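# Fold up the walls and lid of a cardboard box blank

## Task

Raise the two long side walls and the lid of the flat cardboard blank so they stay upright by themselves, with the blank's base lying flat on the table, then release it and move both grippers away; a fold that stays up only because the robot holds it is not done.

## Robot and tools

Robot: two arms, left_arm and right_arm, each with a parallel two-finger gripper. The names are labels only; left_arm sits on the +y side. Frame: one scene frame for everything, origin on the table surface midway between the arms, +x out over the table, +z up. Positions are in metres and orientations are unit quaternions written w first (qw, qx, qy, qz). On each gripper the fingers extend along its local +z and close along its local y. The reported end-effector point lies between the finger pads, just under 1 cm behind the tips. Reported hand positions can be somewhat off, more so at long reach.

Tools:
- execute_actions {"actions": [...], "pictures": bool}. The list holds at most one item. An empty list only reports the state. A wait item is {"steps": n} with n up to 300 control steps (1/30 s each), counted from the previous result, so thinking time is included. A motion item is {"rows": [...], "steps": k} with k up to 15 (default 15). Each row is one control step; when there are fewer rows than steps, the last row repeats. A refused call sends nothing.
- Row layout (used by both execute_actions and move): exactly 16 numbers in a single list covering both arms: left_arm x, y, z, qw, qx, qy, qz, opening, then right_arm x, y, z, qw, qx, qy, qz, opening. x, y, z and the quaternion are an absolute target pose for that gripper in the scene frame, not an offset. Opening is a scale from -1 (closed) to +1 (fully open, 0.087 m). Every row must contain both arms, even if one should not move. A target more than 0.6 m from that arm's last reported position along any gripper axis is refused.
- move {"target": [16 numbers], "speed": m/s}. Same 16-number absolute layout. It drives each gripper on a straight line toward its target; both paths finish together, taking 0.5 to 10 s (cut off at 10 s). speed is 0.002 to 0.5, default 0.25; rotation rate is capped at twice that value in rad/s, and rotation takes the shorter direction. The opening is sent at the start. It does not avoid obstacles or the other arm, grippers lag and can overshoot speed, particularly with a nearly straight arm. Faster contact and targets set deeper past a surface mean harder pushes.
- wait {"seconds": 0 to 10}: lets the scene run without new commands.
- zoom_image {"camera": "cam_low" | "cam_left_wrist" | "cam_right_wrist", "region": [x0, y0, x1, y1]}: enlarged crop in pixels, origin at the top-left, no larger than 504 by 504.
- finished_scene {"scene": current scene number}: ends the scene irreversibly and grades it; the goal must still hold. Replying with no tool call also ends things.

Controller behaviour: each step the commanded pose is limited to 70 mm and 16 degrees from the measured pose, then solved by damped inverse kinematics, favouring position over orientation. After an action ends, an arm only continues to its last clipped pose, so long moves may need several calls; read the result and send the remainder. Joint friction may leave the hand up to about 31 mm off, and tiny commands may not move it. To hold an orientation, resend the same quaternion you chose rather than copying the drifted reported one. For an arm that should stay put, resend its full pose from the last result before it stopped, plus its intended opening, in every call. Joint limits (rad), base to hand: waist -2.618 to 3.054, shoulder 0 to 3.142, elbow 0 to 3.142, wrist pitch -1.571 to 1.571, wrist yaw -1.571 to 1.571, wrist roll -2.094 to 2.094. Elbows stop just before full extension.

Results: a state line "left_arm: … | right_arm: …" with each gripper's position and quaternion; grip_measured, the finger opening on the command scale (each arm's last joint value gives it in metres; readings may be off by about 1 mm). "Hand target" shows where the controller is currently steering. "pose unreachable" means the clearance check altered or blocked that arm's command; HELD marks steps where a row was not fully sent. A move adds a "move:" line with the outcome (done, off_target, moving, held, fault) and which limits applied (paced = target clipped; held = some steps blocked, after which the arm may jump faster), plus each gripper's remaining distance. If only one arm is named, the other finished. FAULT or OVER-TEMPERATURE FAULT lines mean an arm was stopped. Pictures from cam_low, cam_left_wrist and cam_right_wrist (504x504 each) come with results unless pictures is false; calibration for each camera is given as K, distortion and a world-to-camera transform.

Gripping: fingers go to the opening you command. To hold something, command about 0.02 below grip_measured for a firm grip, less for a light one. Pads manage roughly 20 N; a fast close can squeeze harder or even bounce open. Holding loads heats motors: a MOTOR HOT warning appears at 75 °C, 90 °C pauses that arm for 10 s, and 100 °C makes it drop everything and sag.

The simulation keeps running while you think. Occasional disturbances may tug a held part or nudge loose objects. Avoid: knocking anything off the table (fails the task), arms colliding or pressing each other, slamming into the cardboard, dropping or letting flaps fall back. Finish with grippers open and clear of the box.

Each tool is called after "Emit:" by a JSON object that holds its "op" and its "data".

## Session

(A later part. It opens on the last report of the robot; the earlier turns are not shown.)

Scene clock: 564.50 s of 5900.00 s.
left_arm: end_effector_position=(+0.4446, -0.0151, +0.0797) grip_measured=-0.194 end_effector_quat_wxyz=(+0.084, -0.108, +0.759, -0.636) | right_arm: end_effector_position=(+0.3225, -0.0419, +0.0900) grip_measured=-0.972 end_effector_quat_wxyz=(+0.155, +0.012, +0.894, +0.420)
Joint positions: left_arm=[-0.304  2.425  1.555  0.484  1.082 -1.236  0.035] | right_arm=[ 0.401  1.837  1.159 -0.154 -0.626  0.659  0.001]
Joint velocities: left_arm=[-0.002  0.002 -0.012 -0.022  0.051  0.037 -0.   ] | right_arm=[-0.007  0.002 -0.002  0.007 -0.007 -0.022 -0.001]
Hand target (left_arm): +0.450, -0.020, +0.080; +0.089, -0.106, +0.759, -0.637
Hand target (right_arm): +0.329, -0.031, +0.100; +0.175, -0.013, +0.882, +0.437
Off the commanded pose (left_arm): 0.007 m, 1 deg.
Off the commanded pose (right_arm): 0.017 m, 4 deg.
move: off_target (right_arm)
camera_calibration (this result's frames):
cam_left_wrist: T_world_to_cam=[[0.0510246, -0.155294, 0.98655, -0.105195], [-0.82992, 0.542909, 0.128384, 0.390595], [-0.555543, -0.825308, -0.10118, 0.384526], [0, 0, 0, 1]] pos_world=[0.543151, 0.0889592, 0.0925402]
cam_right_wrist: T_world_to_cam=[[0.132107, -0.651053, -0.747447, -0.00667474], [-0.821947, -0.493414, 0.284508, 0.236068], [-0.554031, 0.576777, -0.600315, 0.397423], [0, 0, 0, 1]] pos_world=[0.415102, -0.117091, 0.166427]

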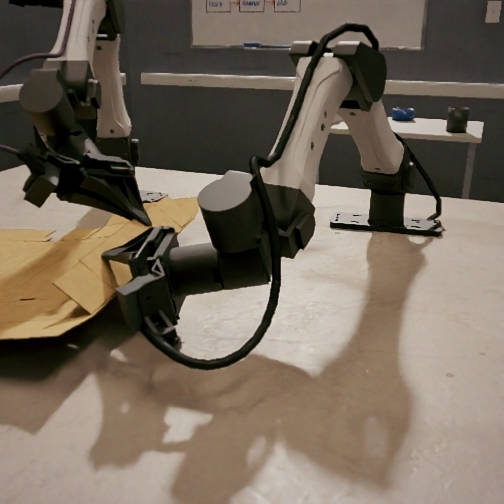

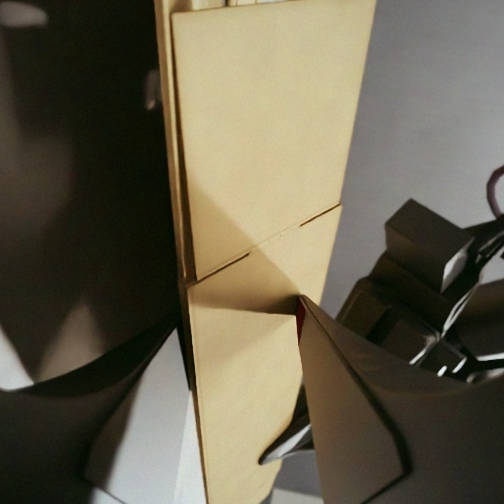

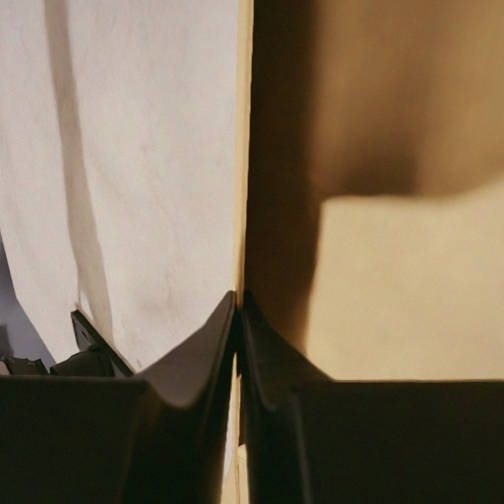

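Straddled. Right opens, left closes a bit.

Emit:
{"op": "move", "data": {"target": [0.45,-0.02,0.08,0.089,-0.106,0.758,-0.636,-0.35, 0.323,-0.042,0.09,0.175,-0.013,0.882,0.437,-0.6]}}

Emit:
{"op": "move", "data": {"target": [0.45,-0.02,0.08,0.089,-0.106,0.758,-0.636,-0.5, 0.305,-0.11,0.135,0.175,-0.013,0.882,0.437,-0.6], "speed": 0.08}}

Emit:
{"op": "move", "data": {"target": [0.45,-0.02,0.08,0.089,-0.106,0.758,-0.636,-1, 0.305,-0.11,0.135,0.175,-0.013,0.882,0.437,-0.6]}}

Scene clock: 571.30 s of 5900.00 s.
left_arm: end_effector_position=(+0.4460, -0.0149, +0.0791) grip_measured=-0.347 end_effector_quat_wxyz=(+0.088, -0.111, +0.760, -0.634) | right_arm: end_effector_position=(+0.3222, -0.0401, +0.0882) grip_measured=-0.600 end_effector_quat_wxyz=(+0.167, -0.007, +0.887, +0.430)
Joint positions: left_arm=[-0.304  2.425  1.555  0.484  1.073 -1.235  0.029] | right_arm=[ 0.401  1.837  1.131 -0.096 -0.645  0.636  0.017]
Joint velocities: left_arm=[-0.002  0.002  0.012  0.037  0.007 -0.007  0.002] | right_arm=[-0.007  0.007 -0.012  0.081  0.11   0.022 -0.001]
Hand target (left_arm): +0.450, -0.020, +0.080; +0.089, -0.106, +0.759, -0.637
Hand target (right_arm): +0.323, -0.042, +0.090; +0.175, -0.013, +0.882, +0.437
Off the commanded pose (left_arm): 0.006 m, 1 deg.
Off the commanded pose (right_arm): 0.003 m, 2 deg.
After step 90, 3.03 s passed at rest.
move: done
camera_calibration (this result's frames):
cam_left_wrist: T_world_to_cam=[[0.0509684, -0.158292, 0.986076, -0.104631], [-0.834402, 0.535813, 0.129141, 0.393628], [-0.548794, -0.829366, -0.10477, 0.382626], [0, 0, 0, 1]] pos_world=[0.54376, 0.089864, 0.0924277]
cam_right_wrist: T_world_to_cam=[[0.179533, -0.633805, -0.752369, -0.0209926], [-0.819044, -0.519936, 0.242558, 0.238871], [-0.544918, 0.572676, -0.61246, 0.393063], [0, 0, 0, 1]] pos_world=[0.413601, -0.114205, 0.167001]

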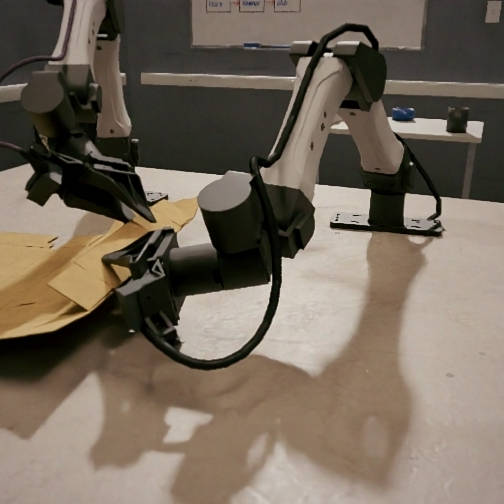

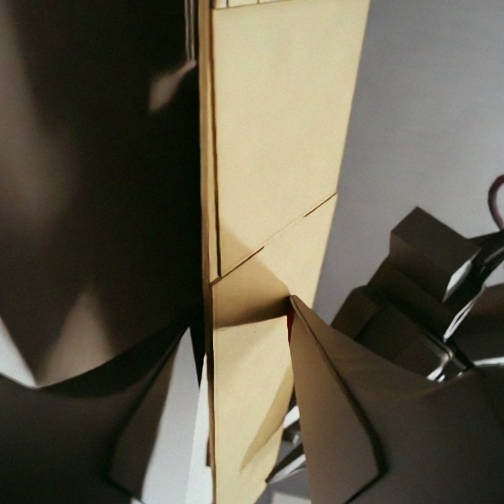

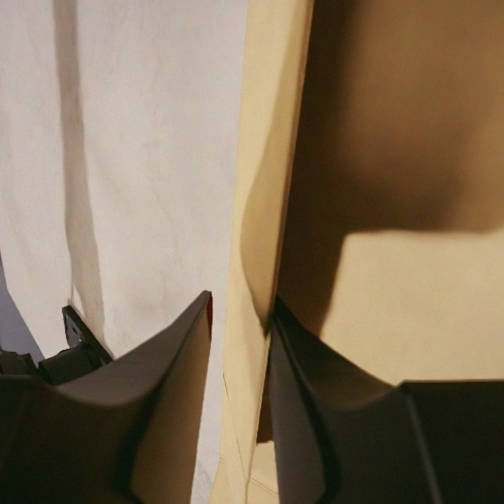

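Scene clock: 572.90 s of 5900.00 s.
left_arm: end_effector_position=(+0.4460, -0.0149, +0.0791) grip_measured=-0.497 end_effector_quat_wxyz=(+0.088, -0.111, +0.760, -0.634) | right_arm: end_effector_position=(+0.3074, -0.1055, +0.1308) grip_measured=-0.600 end_effector_quat_wxyz=(+0.173, -0.011, +0.883, +0.435)
Joint positions: left_arm=[-0.304  2.425  1.555  0.484  1.073 -1.235  0.022] | right_arm=[ 0.231  1.663  1.116 -0.344 -0.765  0.471  0.017]
Joint velocities: left_arm=[ 0.002  0.022 -0.002 -0.022  0.051  0.051 -0.001] | right_arm=[-0.017  0.012  0.007 -0.081 -0.037  0.022 -0.   ]
Hand target (left_arm): +0.450, -0.020, +0.080; +0.089, -0.106, +0.759, -0.637
Hand target (right_arm): +0.304, -0.109, +0.134; +0.176, -0.013, +0.882, +0.437
Off the commanded pose (left_arm): 0.006 m, 1 deg.
Off the commanded pose (right_arm): 0.007 m, 0 deg.
move: done
camera_calibration (this result's frames):
cam_left_wrist: T_world_to_cam=[[0.0509684, -0.158292, 0.986076, -0.104631], [-0.834402, 0.535813, 0.129141, 0.393628], [-0.548794, -0.829366, -0.10477, 0.382626], [0, 0, 0, 1]] pos_world=[0.54376, 0.089864, 0.0924277]
cam_right_wrist: T_world_to_cam=[[0.193197, -0.624407, -0.756829, -0.0304122], [-0.820623, -0.525655, 0.2242, 0.184673], [-0.537823, 0.577756, -0.613958, 0.447104], [0, 0, 0, 1]] pos_world=[0.397885, -0.180232, 0.210082]

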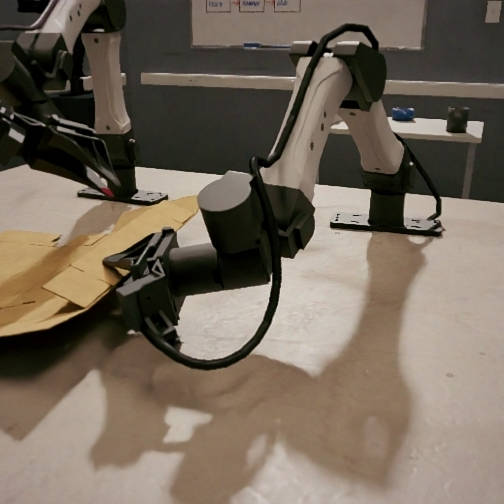

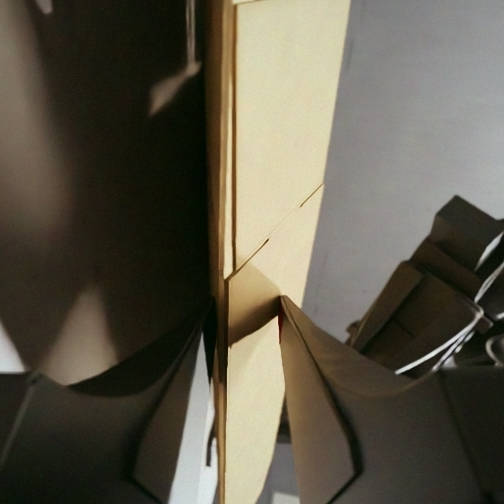

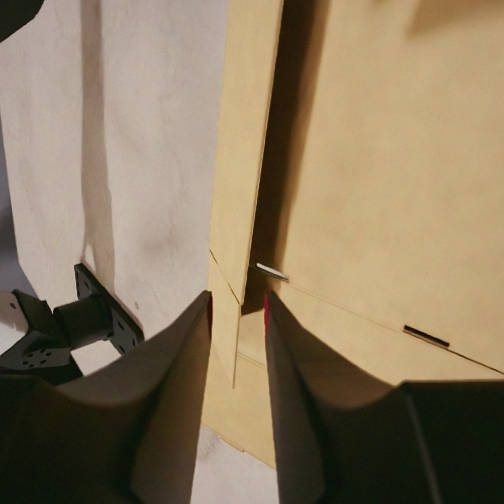

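Scene clock: 573.63 s of 5900.00 s.
left_arm: end_effector_position=(+0.4465, -0.0147, +0.0732) grip_measured=-0.965 end_effector_quat_wxyz=(+0.086, -0.115, +0.762, -0.632) | right_arm: end_effector_position=(+0.3056, -0.1057, +0.1302) grip_measured=-0.600 end_effector_quat_wxyz=(+0.170, -0.012, +0.884, +0.435)
Joint positions: left_arm=[-0.304  2.436  1.555  0.483  1.068 -1.232  0.002] | right_arm=[ 0.231  1.663  1.116 -0.353 -0.768  0.466  0.017]
Joint velocities: left_arm=[-0.017 -0.002 -0.012 -0.007 -0.022 -0.007  0.001] | right_arm=[ 0.007  0.022 -0.012 -0.007 -0.081 -0.022  0.001]
Hand target (left_arm): +0.450, -0.020, +0.080; +0.089, -0.106, +0.759, -0.637
Hand target (right_arm): +0.305, -0.110, +0.135; +0.175, -0.013, +0.882, +0.437
Off the commanded pose (left_arm): 0.009 m, 1 deg.
Off the commanded pose (right_arm): 0.006 m, 1 deg.
move: done
camera_calibration (this result's frames):
cam_left_wrist: T_world_to_cam=[[0.0591822, -0.162852, 0.984874, -0.102513], [-0.83572, 0.531506, 0.138106, 0.394521], [-0.545957, -0.831252, -0.104643, 0.381132], [0, 0, 0, 1]] pos_world=[0.543858, 0.0904321, 0.0863598]
cam_right_wrist: T_world_to_cam=[[0.191801, -0.624204, -0.757352, -0.0301035], [-0.817003, -0.529127, 0.229196, 0.181171], [-0.5438, 0.574799, -0.611464, 0.447074], [0, 0, 0, 1]] pos_world=[0.39691, -0.179906, 0.209047]

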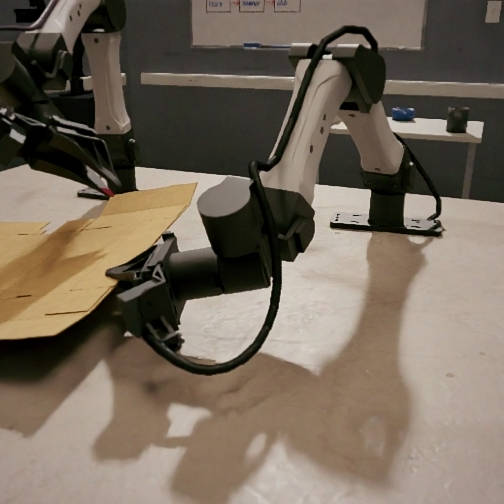

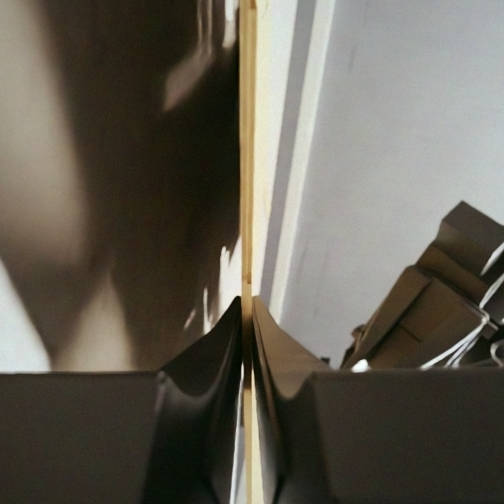

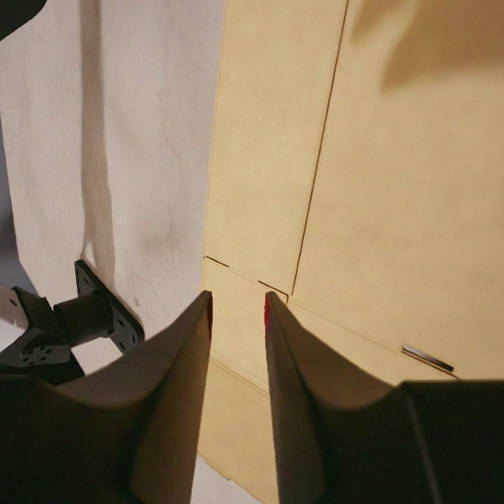

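Emit:
{"op": "move", "data": {"target": [0.41,0.10,0.075,0.089,-0.106,0.758,-0.636,-1, 0.27,-0.14,0.36,0.383,0,0.924,0,-1], "speed": 0.1}}

Scene clock: 596.13 s of 5900.00 s.
left_arm: end_effector_position=(+0.4173, +0.0968, +0.0629) grip_measured=-0.965 end_effector_quat_wxyz=(+0.095, -0.107, +0.763, -0.631) | right_arm: end_effector_position=(+0.2680, -0.1452, +0.3571) grip_measured=-1.000 end_effector_quat_wxyz=(+0.382, -0.001, +0.924, +0.001)
Joint positions: left_arm=[-0.072  2.335  1.397  0.268  1.266 -0.914  0.002] | right_arm=[ 0.718  1.727  2.373 -1.565  0.469  0.538  0.   ]
Joint velocities: left_arm=[ 0.002 -0.007  0.002 -0.066 -0.022 -0.022  0.   ] | right_arm=[-0.017 -0.012 -0.002 -0.022 -0.007 -0.007  0.   ]
Hand target (left_arm): +0.412, +0.101, +0.074; +0.090, -0.106, +0.759, -0.636
Hand target (right_arm): +0.269, -0.141, +0.358; +0.384, +0.000, +0.923, +0.002
Off the commanded pose (left_arm): 0.014 m, 1 deg.
Off the commanded pose (right_arm): 0.006 m, 0 deg.
joint sent to its limit (right arm) — the command would take joint 4 (wrist pitch) past its lower limit, so that joint was sent only as far as its limit.
After step 90, 14.00 s passed at rest.
move: off_target (left_arm)
camera_calibration (this result's frames):
cam_left_wrist: T_world_to_cam=[[0.0378471, -0.16934, 0.984831, -0.0629355], [-0.838125, 0.531298, 0.123565, 0.314224], [-0.544163, -0.830088, -0.12182, 0.457061], [0, 0, 0, 1]] pos_world=[0.514457, 0.201796, 0.0788329]
cam_right_wrist: T_world_to_cam=[[0.0194077, -0.99969, 0.0156052, -0.160009], [-0.994423, -0.0176825, 0.103968, 0.244099], [-0.10366, -0.0175359, -0.994458, 0.52085], [0, 0, 0, 1]] pos_world=[0.299834, -0.146509, 0.495082]

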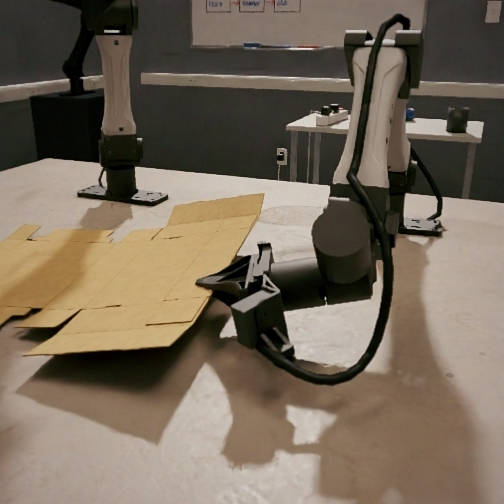

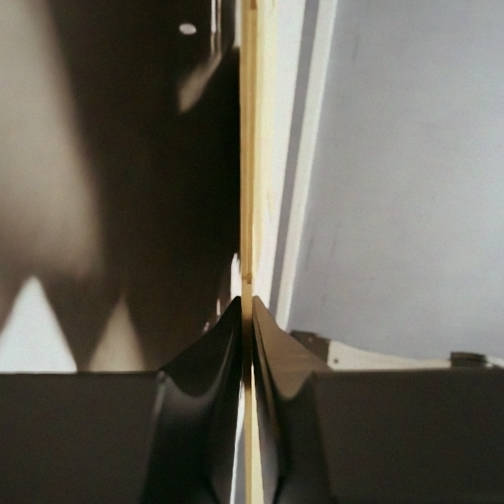

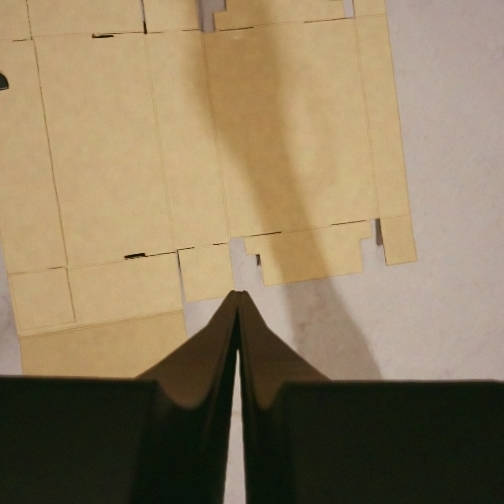

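Emit:
{"op": "move", "data": {"target": [0.41,0.10,0.115,0.098,-0.098,0.70,-0.70,-1, 0.14,-0.12,0.10,0.707,0,0.707,0,-1], "speed": 0.15}}

Scene clock: 613.17 s of 5900.00 s.
left_arm: end_effector_position=(+0.4116, +0.0935, +0.1159) grip_measured=-0.965 end_effector_quat_wxyz=(+0.101, -0.089, +0.705, -0.696) | right_arm: end_effector_position=(+0.1460, -0.1177, +0.1008) grip_measured=-1.000 end_effector_quat_wxyz=(+0.701, -0.000, +0.713, +0.004)
Joint positions: left_arm=[-0.072  2.335  1.286  1.005  1.348 -1.509  0.002] | right_arm=[ 1.586  1.377  0.436 -0.123  1.553  1.069  0.   ]
Joint velocities: left_arm=[-0.012 -0.007 -0.012  0.037  0.007 -0.007 -0.   ] | right_arm=[-0.012 -0.007 -0.002  0.037 -0.051 -0.007  0.   ]
Hand target (left_arm): +0.409, +0.100, +0.114; +0.098, -0.097, +0.703, -0.698
Hand target (right_arm): +0.145, -0.118, +0.097; +0.704, -0.005, +0.710, +0.003
Off the commanded pose (left_arm): 0.007 m, 1 deg.
Off the commanded pose (right_arm): 0.006 m, 1 deg.
joint sent to its limit (right arm) — the command would take joint 5 (wrist yaw) past its upper limit, so that joint was sent only as far as its limit.
After step 90, 10.67 s passed at rest.
move: done
camera_calibration (this result's frames):
cam_left_wrist: T_world_to_cam=[[-0.0217212, -0.0018597, 0.999762, -0.10834], [-0.830338, 0.557, -0.0170041, 0.315367], [-0.556836, -0.83051, -0.0136429, 0.450387], [0, 0, 0, 1]] pos_world=[0.5103, 0.19819, 0.119821]
cam_right_wrist: T_world_to_cam=[[0.00641253, -0.999788, 0.0195543, -0.124697], [-0.785008, -0.0171465, -0.619249, 0.192217], [0.619453, -0.0113793, -0.784952, 0.127836], [0, 0, 0, 1]] pos_world=[0.0725036, -0.11992, 0.221813]

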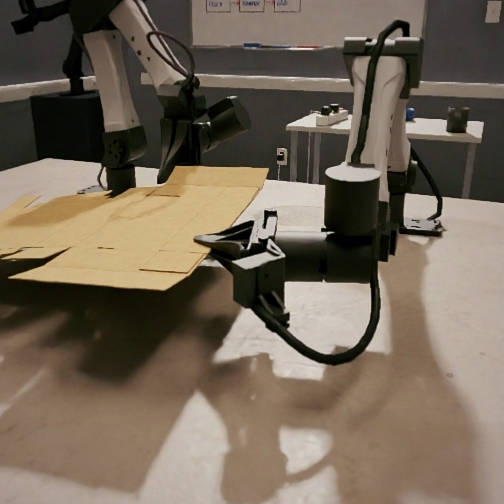

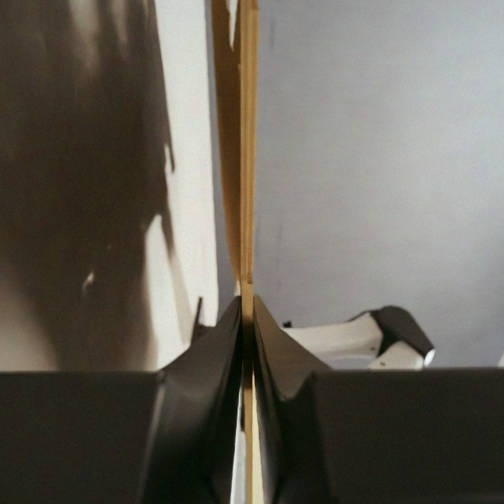

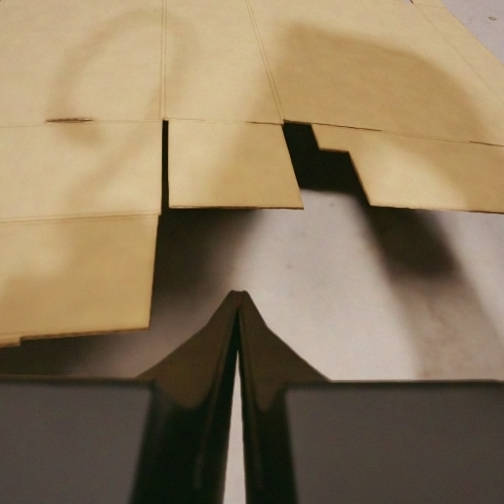

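Emit:
{"op": "move", "data": {"target": [0.41,0.10,0.17,0.098,-0.098,0.70,-0.70,-1, 0.14,-0.30,0.12,0.5,0,0.707,0.5,-1], "speed": 0.15}}

Scene clock: 634.83 s of 5900.00 s.
left_arm: end_effector_position=(+0.4089, +0.0933, +0.1561) grip_measured=-0.965 end_effector_quat_wxyz=(+0.096, -0.094, +0.702, -0.699) | right_arm: end_effector_position=(+0.1371, -0.2954, +0.1091) grip_measured=-1.000 end_effector_quat_wxyz=(+0.566, +0.159, +0.807, +0.063)
Joint positions: left_arm=[-0.072  2.231  1.286  0.927  1.348 -1.548  0.002] | right_arm=[ 0.966  0.001  0.34  -0.973  0.934  0.839  0.   ]
Joint velocities: left_arm=[-0.012 -0.002 -0.002  0.007 -0.037 -0.007 -0.   ] | right_arm=[-0.042  0.017  0.002  0.037  0.007  0.022  0.   ]
Hand target (left_arm): +0.409, +0.100, +0.170; +0.098, -0.098, +0.700, -0.700
Hand target (right_arm): +0.136, -0.297, +0.118; +0.569, +0.171, +0.800, +0.077
Off the commanded pose (left_arm): 0.015 m, 1 deg.
Off the commanded pose (right_arm): 0.012 m, 56 deg; orientation clipped at the last step of the last action.
joint sent to its limit (right arm) — the command would take joint 2 (shoulder) past its lower limit, so that joint was sent only as far as its limit.
After step 90, 14.70 s passed at rest.
move: off_target (left_arm, right_arm); limits=paced
camera_calibration (this result's frames):
cam_left_wrist: T_world_to_cam=[[-0.00936996, 0.00734268, 0.999929, -0.154467], [-0.830456, 0.556958, -0.0118717, 0.313062], [-0.557006, -0.830508, 0.000879095, 0.447062], [0, 0, 0, 1]] pos_world=[0.507553, 0.19806, 0.15778]
cam_right_wrist: T_world_to_cam=[[-0.178925, -0.949079, -0.259298, -0.231615], [-0.921091, 0.254218, -0.294898, 0.250737], [0.345799, 0.186073, -0.919674, 0.248371], [0, 0, 0, 1]] pos_world=[0.103623, -0.329778, 0.242305]

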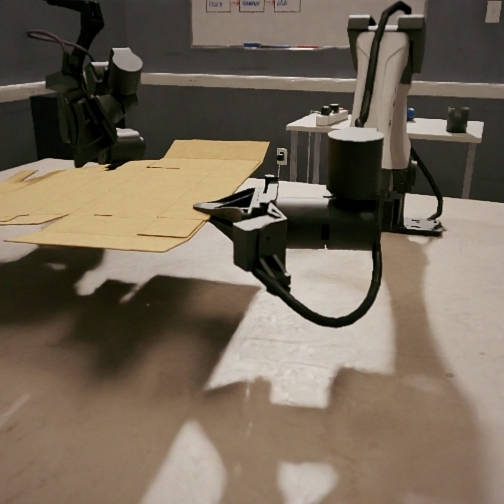

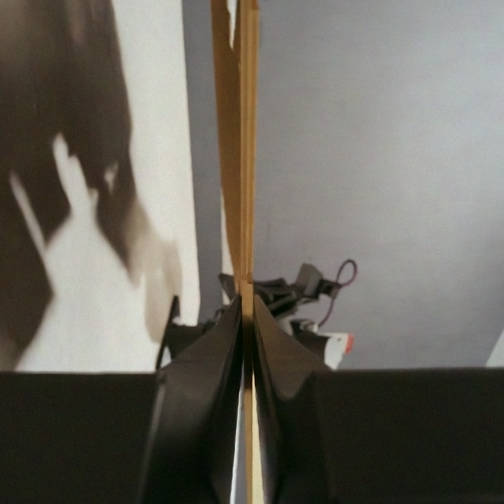

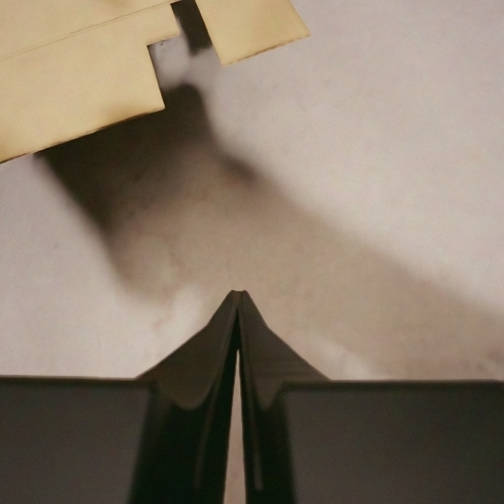

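Emit:
{"op": "move", "data": {"target": [0.41,0.10,0.17,0.098,-0.098,0.70,-0.70,-1, 0.17,-0.14,0.10,0.75,-0.15,0.60,0.2,-1], "speed": 0.15}}

Emit:
{"op": "move", "data": {"target": [0.41,0.10,0.17,0.098,-0.098,0.70,-0.70,-1, 0.275,-0.115,0.11,0.75,-0.15,0.60,0.2,-1], "speed": 0.1}}

Scene clock: 654.10 s of 5900.00 s.
left_arm: end_effector_position=(+0.4088, +0.0933, +0.1558) grip_measured=-0.965 end_effector_quat_wxyz=(+0.095, -0.095, +0.703, -0.699) | right_arm: end_effector_position=(+0.1728, -0.1406, +0.1098) grip_measured=-1.000 end_effector_quat_wxyz=(+0.651, -0.163, +0.722, +0.167)
Joint positions: left_arm=[-0.072  2.231  1.286  0.923  1.348 -1.547  0.002] | right_arm=[1.109 0.556 0.009 0.43  0.614 0.096 0.   ]
Joint velocities: left_arm=[-0.007  0.002 -0.007 -0.037  0.022 -0.066  0.   ] | right_arm=[ 0.007  0.027 -0.002  0.007  0.066 -0.007  0.   ]
Hand target (left_arm): +0.410, +0.100, +0.170; +0.098, -0.098, +0.700, -0.700
Hand target (right_arm): +0.172, -0.142, +0.102; +0.649, -0.170, +0.724, +0.159
Off the commanded pose (left_arm): 0.016 m, 1 deg.
Off the commanded pose (right_arm): 0.010 m, 18 deg; orientation clipped at the last step of the last action.
joint sent to its limit (right arm) — the command would take joint 3 (elbow) past its lower limit, so that joint was sent only as far as its limit.
After step 90, 12.17 s passed at rest.
move: off_target (left_arm, right_arm); limits=paced
camera_calibration (this result's frames):
cam_left_wrist: T_world_to_cam=[[-0.00629492, 0.00731794, 0.999953, -0.155419], [-0.830486, 0.556961, -0.00930409, 0.312663], [-0.557003, -0.830506, 0.00257143, 0.446792], [0, 0, 0, 1]] pos_world=[0.507549, 0.198059, 0.157172]
cam_right_wrist: T_world_to_cam=[[0.455246, -0.890358, -0.00379182, -0.207513], [-0.74171, -0.376878, -0.554823, 0.153357], [0.492562, 0.255393, -0.83196, 0.182676], [0, 0, 0, 1]] pos_world=[0.118236, -0.173619, 0.236278]

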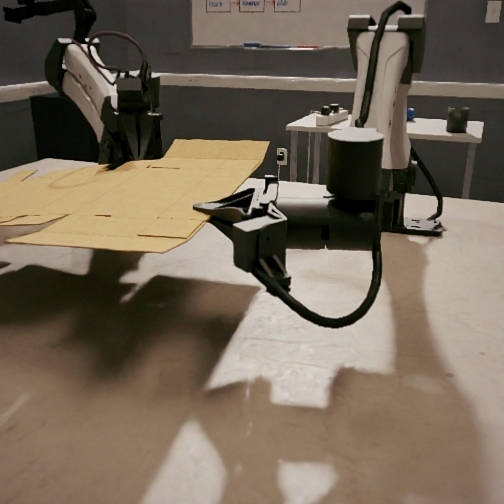

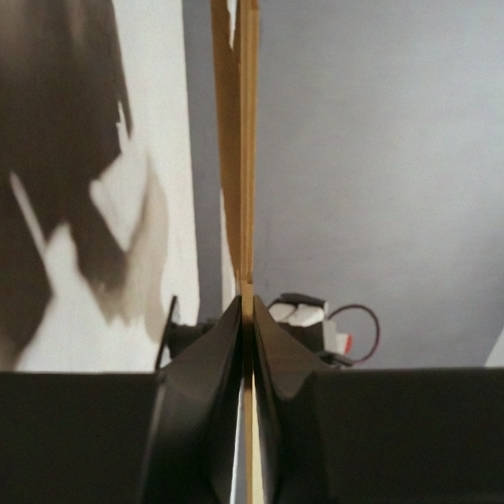

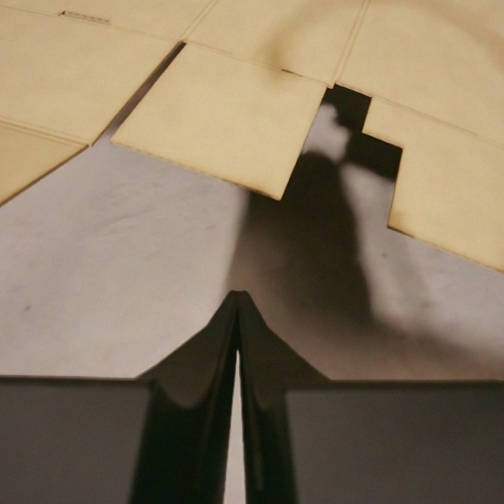

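Scene clock: 656.10 s of 5900.00 s.
left_arm: end_effector_position=(+0.4164, +0.1041, +0.1556) grip_measured=-0.965 end_effector_quat_wxyz=(+0.111, -0.110, +0.700, -0.696) | right_arm: end_effector_position=(+0.2677, -0.1241, +0.1080) grip_measured=-1.000 end_effector_quat_wxyz=(+0.702, -0.159, +0.670, +0.180)
Joint positions: left_arm=[-0.05   2.231  1.286  0.923  1.325 -1.546  0.002] | right_arm=[0.68  1.604 0.096 1.561 0.176 0.009 0.   ]
Joint velocities: left_arm=[ 0.002 -0.002  0.002 -0.007 -0.022  0.051 -0.001] | right_arm=[-0.007 -0.022 -0.007 -0.051  0.037 -0.037  0.   ]
Hand target (left_arm): +0.410, +0.100, +0.170; +0.098, -0.098, +0.700, -0.700
Hand target (right_arm): +0.274, -0.117, +0.113; +0.707, -0.165, +0.661, +0.187
Off the commanded pose (left_arm): 0.016 m, 2 deg.
Off the commanded pose (right_arm): 0.012 m, 10 deg.
joint sent to its limit (right arm) — the command would take joint 4 (wrist pitch) past its upper limit, so that joint was sent only as far as its limit.
move: off_target (left_arm, right_arm)
camera_calibration (this result's frames):
cam_left_wrist: T_world_to_cam=[[-0.00728647, 0.00618517, 0.999954, -0.15475], [-0.854893, 0.518718, -0.00943794, 0.327145], [-0.518753, -0.854923, 0.00150804, 0.446693], [0, 0, 0, 1]] pos_world=[0.51027, 0.213149, 0.157156]
cam_right_wrist: T_world_to_cam=[[0.465695, -0.884918, 0.00692023, -0.239323], [-0.653943, -0.349391, -0.671033, 0.221426], [0.596227, 0.307971, -0.741396, 0.0992003], [0, 0, 0, 1]] pos_world=[0.197106, -0.164968, 0.223787]

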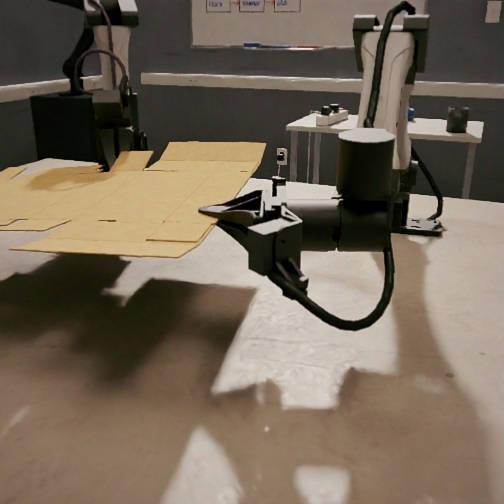

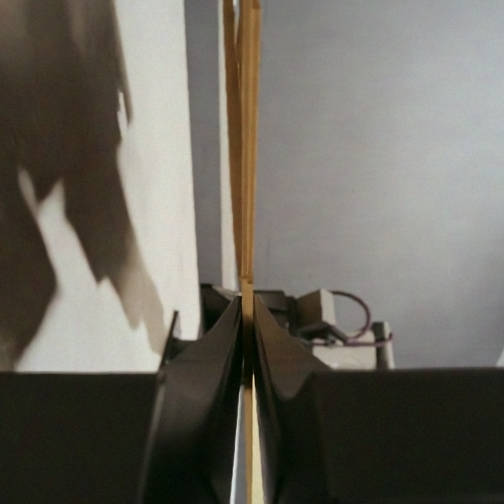

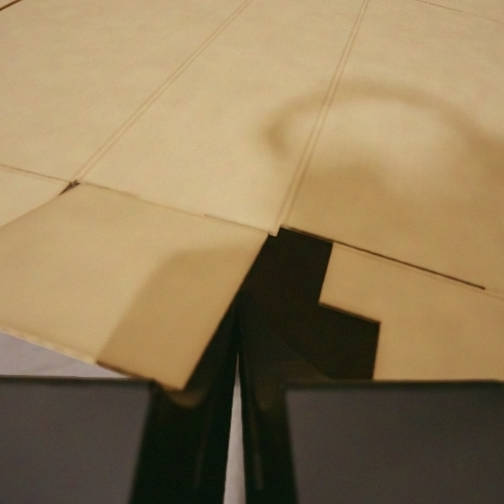

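Emit:
{"op": "move", "data": {"target": [0.41,0.10,0.17,0.098,-0.098,0.70,-0.70,-1, 0.18,-0.17,0.12,0.651,-0.163,0.722,0.167,-1], "speed": 0.12}}

Emit:
{"op": "move", "data": {"target": [0.41,0.12,0.12,0.12,-0.07,0.495,-0.857,-1, 0.16,-0.30,0.15,0.566,0.159,0.807,0.063,-1], "speed": 0.12}}

Scene clock: 676.83 s of 5900.00 s.
left_arm: end_effector_position=(+0.4126, +0.1040, +0.1557) grip_measured=-0.965 end_effector_quat_wxyz=(+0.103, -0.104, +0.701, -0.698) | right_arm: end_effector_position=(+0.1819, -0.1692, +0.1110) grip_measured=-1.000 end_effector_quat_wxyz=(+0.646, -0.168, +0.728, +0.159)
Joint positions: left_arm=[-0.049  2.231  1.286  0.921  1.347 -1.548  0.002] | right_arm=[0.882 0.292 0.021 0.146 0.393 0.064 0.   ]
Joint velocities: left_arm=[-0.007  0.012 -0.002 -0.022  0.095 -0.022 -0.   ] | right_arm=[ 0.002  0.007 -0.012 -0.11  -0.007  0.022  0.   ]
Hand target (left_arm): +0.410, +0.100, +0.170; +0.098, -0.098, +0.700, -0.700
Hand target (right_arm): +0.181, -0.168, +0.117; +0.651, -0.162, +0.723, +0.168
Off the commanded pose (left_arm): 0.015 m, 1 deg.
Off the commanded pose (right_arm): 0.009 m, 1 deg.
After step 90, 15.37 s passed at rest.
move: off_target (left_arm)
camera_calibration (this result's frames):
cam_left_wrist: T_world_to_cam=[[-0.00348746, 0.00768498, 0.999964, -0.156619], [-0.843864, 0.536511, -0.00706626, 0.31719], [-0.536546, -0.843859, 0.00461402, 0.450349], [0, 0, 0, 1]] pos_world=[0.508752, 0.211059, 0.156777]
cam_right_wrist: T_world_to_cam=[[0.452165, -0.891887, 0.00917949, -0.238268], [-0.749359, -0.385448, -0.538415, 0.148097], [0.483744, 0.236573, -0.84263, 0.18603], [0, 0, 0, 1]] pos_world=[0.128723, -0.199434, 0.23868]

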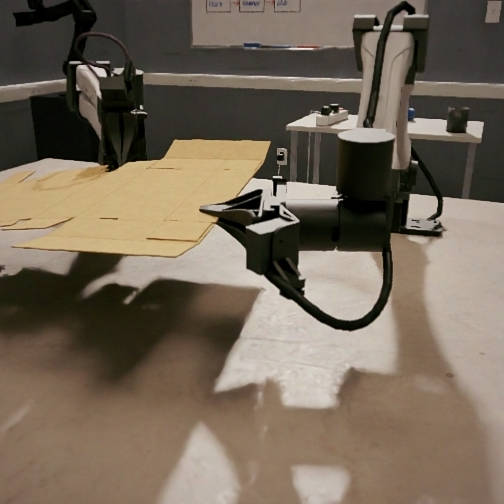

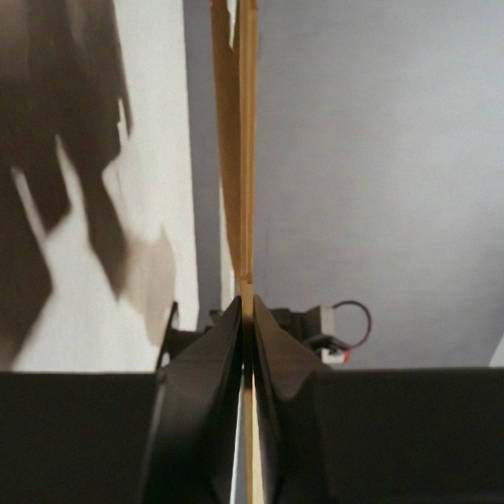

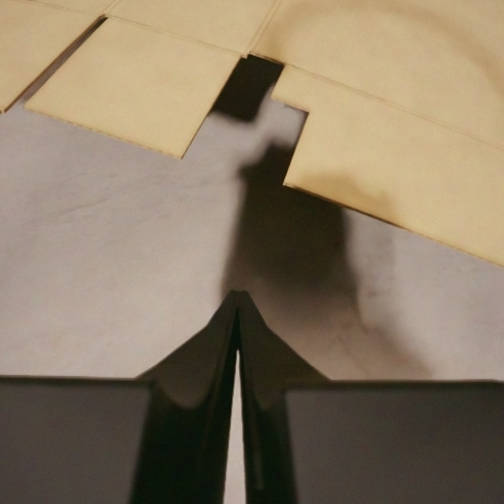

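Scene clock: 680.33 s of 5900.00 s.
left_arm: end_effector_position=(+0.4122, +0.1150, +0.1253) grip_measured=-0.965 end_effector_quat_wxyz=(+0.125, -0.109, +0.665, -0.728) | right_arm: end_effector_position=(+0.1582, -0.2991, +0.1439) grip_measured=-1.000 end_effector_quat_wxyz=(+0.570, +0.156, +0.804, +0.062)
Joint positions: left_arm=[-0.026  2.438  1.271  1.539  1.315 -1.924  0.002] | right_arm=[ 0.488  0.095  0.406 -0.716  0.517  0.509  0.   ]
Joint velocities: left_arm=[-0.017 -0.002 -0.017 -0.037 -0.007  0.022  0.   ] | right_arm=[-0.007  0.022  0.002 -0.007 -0.007  0.007  0.   ]
Hand target (left_arm): +0.411, +0.120, +0.119; +0.129, -0.120, +0.662, -0.728
Hand target (right_arm): +0.158, -0.299, +0.149; +0.567, +0.160, +0.806, +0.063
Off the commanded pose (left_arm): 0.008 m, 25 deg; orientation clipped at the last step of the last action.
Off the commanded pose (right_arm): 0.006 m, 1 deg.
joint sent to its limit (left arm) — the command would take joint 4 (wrist pitch) past its upper limit, so that joint was sent only as far as its limit.
move: off_target (left_arm); limits=paced
camera_calibration (this result's frames):
cam_left_wrist: T_world_to_cam=[[-0.0443198, 0.096533, 0.994343, -0.118985], [-0.862009, 0.499388, -0.0869032, 0.332411], [-0.504952, -0.860984, 0.0610795, 0.441413], [0, 0, 0, 1]] pos_world=[0.50416, 0.225533, 0.120238]
cam_right_wrist: T_world_to_cam=[[-0.173784, -0.951064, -0.255492, -0.224267], [-0.918858, 0.249927, -0.305346, 0.281279], [0.354258, 0.181697, -0.917326, 0.270822], [0, 0, 0, 1]] pos_world=[0.123541, -0.332799, 0.277021]

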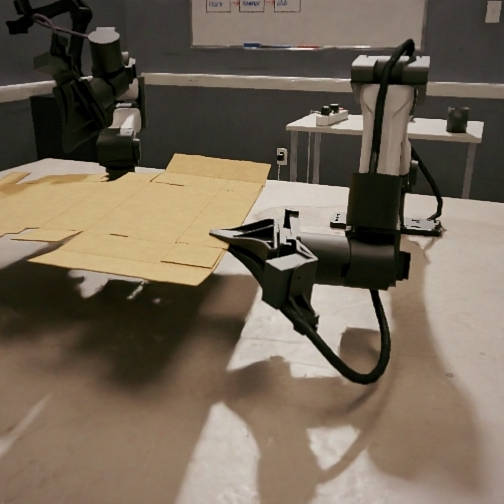

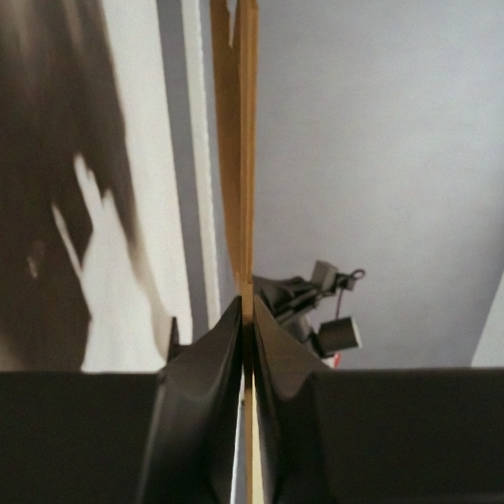

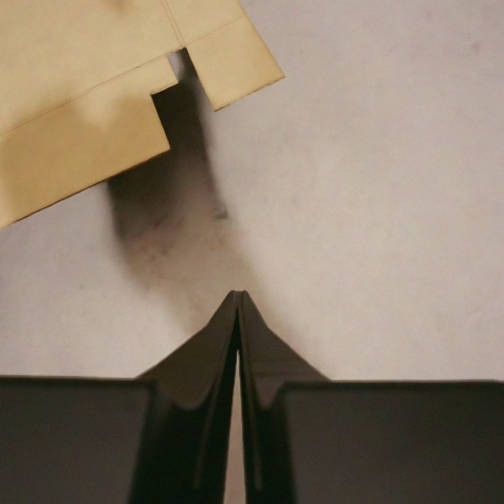

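Emit:
{"op": "move", "data": {"target": [0.41,0.12,0.12,0.125,-0.109,0.665,-0.728,-1, 0.30,-0.37,0.14,0.4,-0.5,0.65,0.4,-1], "speed": 0.12}}

Scene clock: 695.77 s of 5900.00 s.
left_arm: end_effector_position=(+0.4096, +0.1147, +0.1242) grip_measured=-0.965 end_effector_quat_wxyz=(+0.121, -0.103, +0.668, -0.727) | right_arm: end_effector_position=(+0.2949, -0.3718, +0.1447) grip_measured=-1.000 end_effector_quat_wxyz=(+0.429, -0.461, +0.718, +0.297)
Joint positions: left_arm=[-0.026  2.438  1.271  1.539  1.33  -1.922  0.002] | right_arm=[-0.571  1.895  1.524 -1.561 -1.062 -1.944  0.   ]
Joint velocities: left_arm=[-0.007  0.002 -0.002  0.007  0.007  0.022  0.001] | right_arm=[ 0.002  0.002 -0.002 -0.037  0.007  0.037  0.   ]
Hand target (left_arm): +0.410, +0.120, +0.120; +0.125, -0.109, +0.666, -0.727
Hand target (right_arm): +0.298, -0.371, +0.145; +0.426, -0.469, +0.714, +0.297
Off the commanded pose (left_arm): 0.007 m, 1 deg.
Off the commanded pose (right_arm): 0.007 m, 15 deg.
joint sent to its limit (left arm) — the command would take joint 4 (wrist pitch) past its upper limit, so that joint was sent only as far as its limit.
joint sent to its limit (right arm) — the command would take joint 4 (wrist pitch) past its lower limit, so that joint was sent only as far as its limit.
After step 90, 5.50 s passed at rest.
move: off_target (right_arm)
camera_calibration (this result's frames):
cam_left_wrist: T_world_to_cam=[[-0.0446409, 0.0909341, 0.994856, -0.11727], [-0.854784, 0.511952, -0.0851501, 0.325677], [-0.517061, -0.854188, 0.054875, 0.444873], [0, 0, 0, 1]] pos_world=[0.503175, 0.223938, 0.119986]
cam_right_wrist: T_world_to_cam=[[0.921115, -0.389181, -0.00925027, -0.419067], [-0.382353, -0.899977, -0.2094, -0.17431], [0.0731693, 0.196418, -0.977786, 0.333468], [0, 0, 0, 1]] pos_world=[0.294961, -0.385466, 0.285684]

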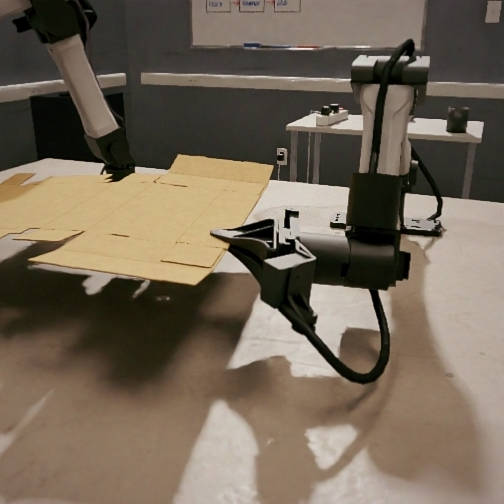

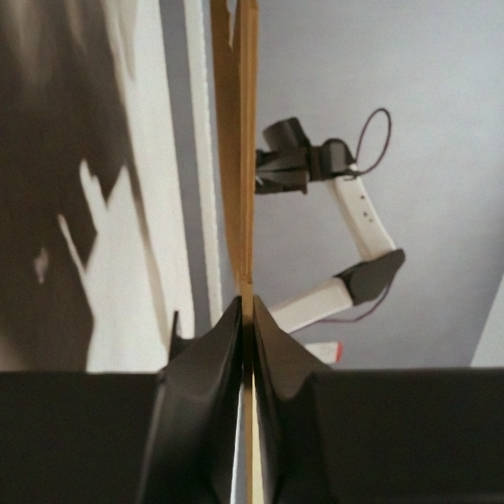

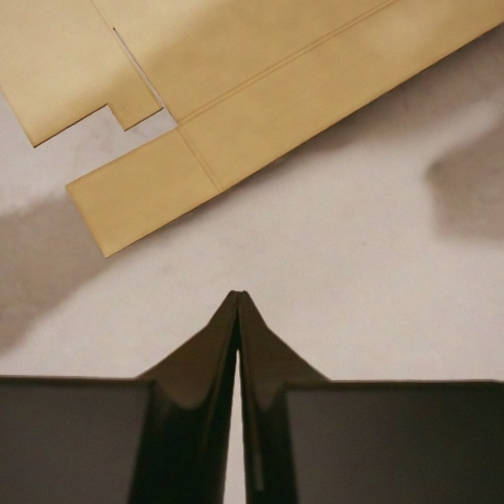

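Emit:
{"op": "move", "data": {"target": [0.41,0.12,0.12,0.125,-0.109,0.665,-0.728,-1, 0.31,-0.35,0.025,0.429,-0.461,0.718,0.297,-1], "speed": 0.12}}

Emit:
{"op": "move", "data": {"target": [0.41,0.12,0.12,0.125,-0.109,0.665,-0.728,-1, 0.35,-0.26,0.025,0.429,-0.461,0.718,0.297,-1], "speed": 0.08}}

Scene clock: 702.80 s of 5900.00 s.
left_arm: end_effector_position=(+0.4091, +0.1146, +0.1240) grip_measured=-0.965 end_effector_quat_wxyz=(+0.120, -0.102, +0.668, -0.727) | right_arm: end_effector_position=(+0.3134, -0.3574, +0.0302) grip_measured=-1.000 end_effector_quat_wxyz=(+0.430, -0.465, +0.718, +0.288)
Joint positions: left_arm=[-0.026  2.438  1.271  1.539  1.333 -1.921  0.002] | right_arm=[-0.503  2.017  1.231 -1.    -1.076 -1.8    0.   ]
Joint velocities: left_arm=[ 0.012 -0.012  0.002  0.007 -0.081 -0.037  0.001] | right_arm=[-0.007 -0.007 -0.002 -0.022 -0.081  0.007  0.   ]
Hand target (left_arm): +0.410, +0.120, +0.120; +0.125, -0.109, +0.666, -0.727
Hand target (right_arm): +0.311, -0.351, +0.025; +0.429, -0.461, +0.717, +0.298
Off the commanded pose (left_arm): 0.007 m, 1 deg.
Off the commanded pose (right_arm): 0.010 m, 1 deg.
joint sent to its limit (left arm) — the command would take joint 4 (wrist pitch) past its upper limit, so that joint was sent only as far as its limit.
After step 90, 2.40 s passed at rest.
move: done
camera_calibration (this result's frames):
cam_left_wrist: T_world_to_cam=[[-0.0450058, 0.0897233, 0.994949, -0.11678], [-0.853306, 0.514437, -0.08499, 0.324346], [-0.519465, -0.852821, 0.0534088, 0.44558], [0, 0, 0, 1]] pos_world=[0.502974, 0.223623, 0.119959]
cam_right_wrist: T_world_to_cam=[[0.920432, -0.390786, 0.0095345, -0.432555], [-0.381114, -0.902543, -0.200421, -0.179811], [0.086927, 0.18084, -0.979663, 0.207449], [0, 0, 0, 1]] pos_world=[0.311576, -0.368838, 0.171317]

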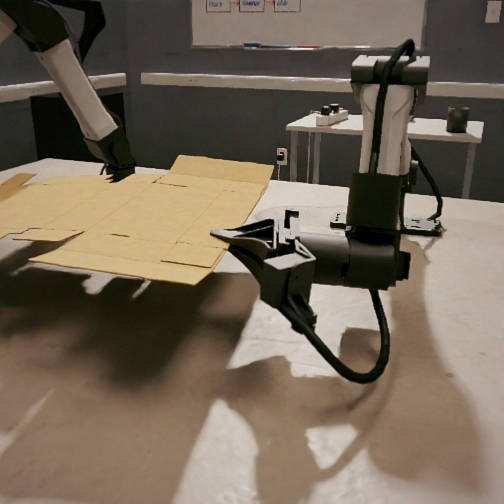

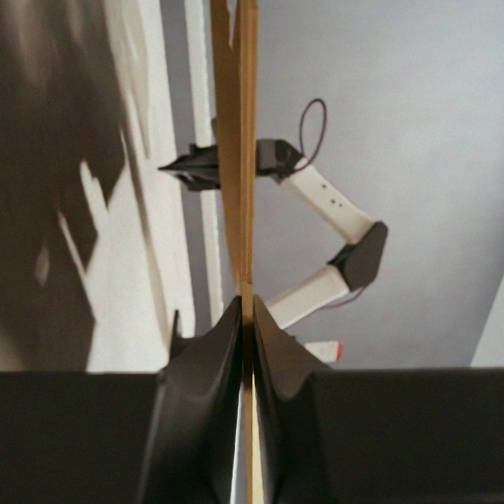

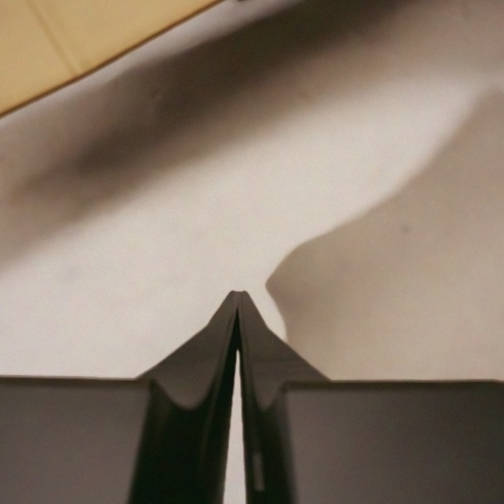

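Scene clock: 704.67 s of 5900.00 s.
left_arm: end_effector_position=(+0.4170, +0.1317, +0.1257) grip_measured=-0.965 end_effector_quat_wxyz=(+0.135, -0.124, +0.662, -0.727) | right_arm: end_effector_position=(+0.3512, -0.2759, +0.0176) grip_measured=-1.000 end_effector_quat_wxyz=(+0.419, -0.450, +0.732, +0.293)
Joint positions: left_arm=[ 0.01   2.438  1.271  1.539  1.314 -1.933  0.002] | right_arm=[-0.23   1.944  1.065 -0.404 -1.051 -1.183  0.   ]
Joint velocities: left_arm=[ 0.007  0.012  0.017 -0.007  0.081  0.007  0.   ] | right_arm=[-0.002  0.002 -0.017  0.066 -0.022 -0.007  0.   ]
Hand target (left_arm): +0.410, +0.120, +0.120; +0.125, -0.109, +0.666, -0.727
Hand target (right_arm): +0.350, -0.261, +0.025; +0.428, -0.462, +0.717, +0.300
Off the commanded pose (left_arm): 0.015 m, 2 deg.
Off the commanded pose (right_arm): 0.018 m, 2 deg.
joint sent to its limit (left arm) — the command would take joint 4 (wrist pitch) past its upper limit, so that joint was sent only as far as its limit.
move: off_target (left_arm, right_arm)
camera_calibration (this result's frames):
cam_left_wrist: T_world_to_cam=[[-0.0397639, 0.0983958, 0.994353, -0.122967], [-0.880338, 0.467302, -0.0814462, 0.339472], [-0.472677, -0.878605, 0.0680399, 0.446228], [0, 0, 0, 1]] pos_world=[0.504882, 0.245522, 0.11956]
cam_right_wrist: T_world_to_cam=[[0.910167, -0.413125, -0.0303947, -0.437233], [-0.411275, -0.892446, -0.185453, -0.0812626], [0.0494897, 0.181294, -0.982183, 0.190452], [0, 0, 0, 1]] pos_world=[0.355108, -0.287682, 0.158698]

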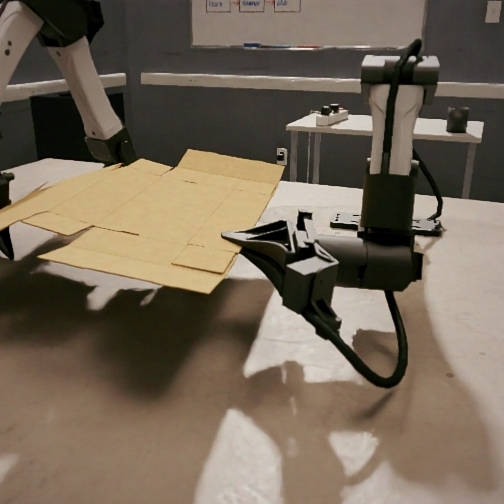

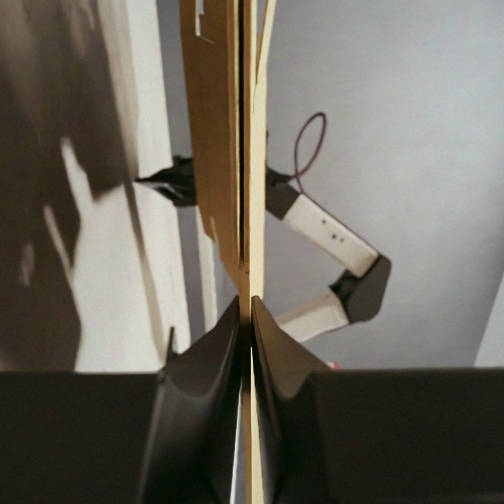

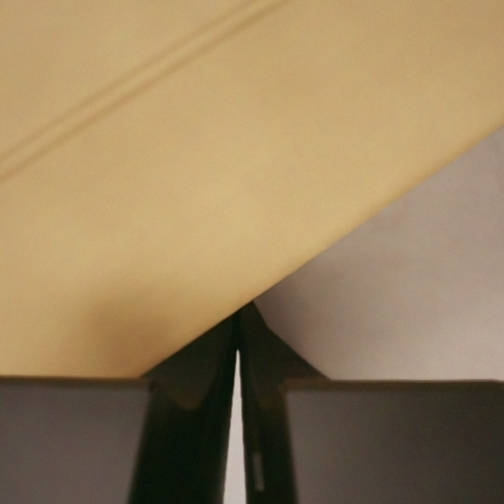

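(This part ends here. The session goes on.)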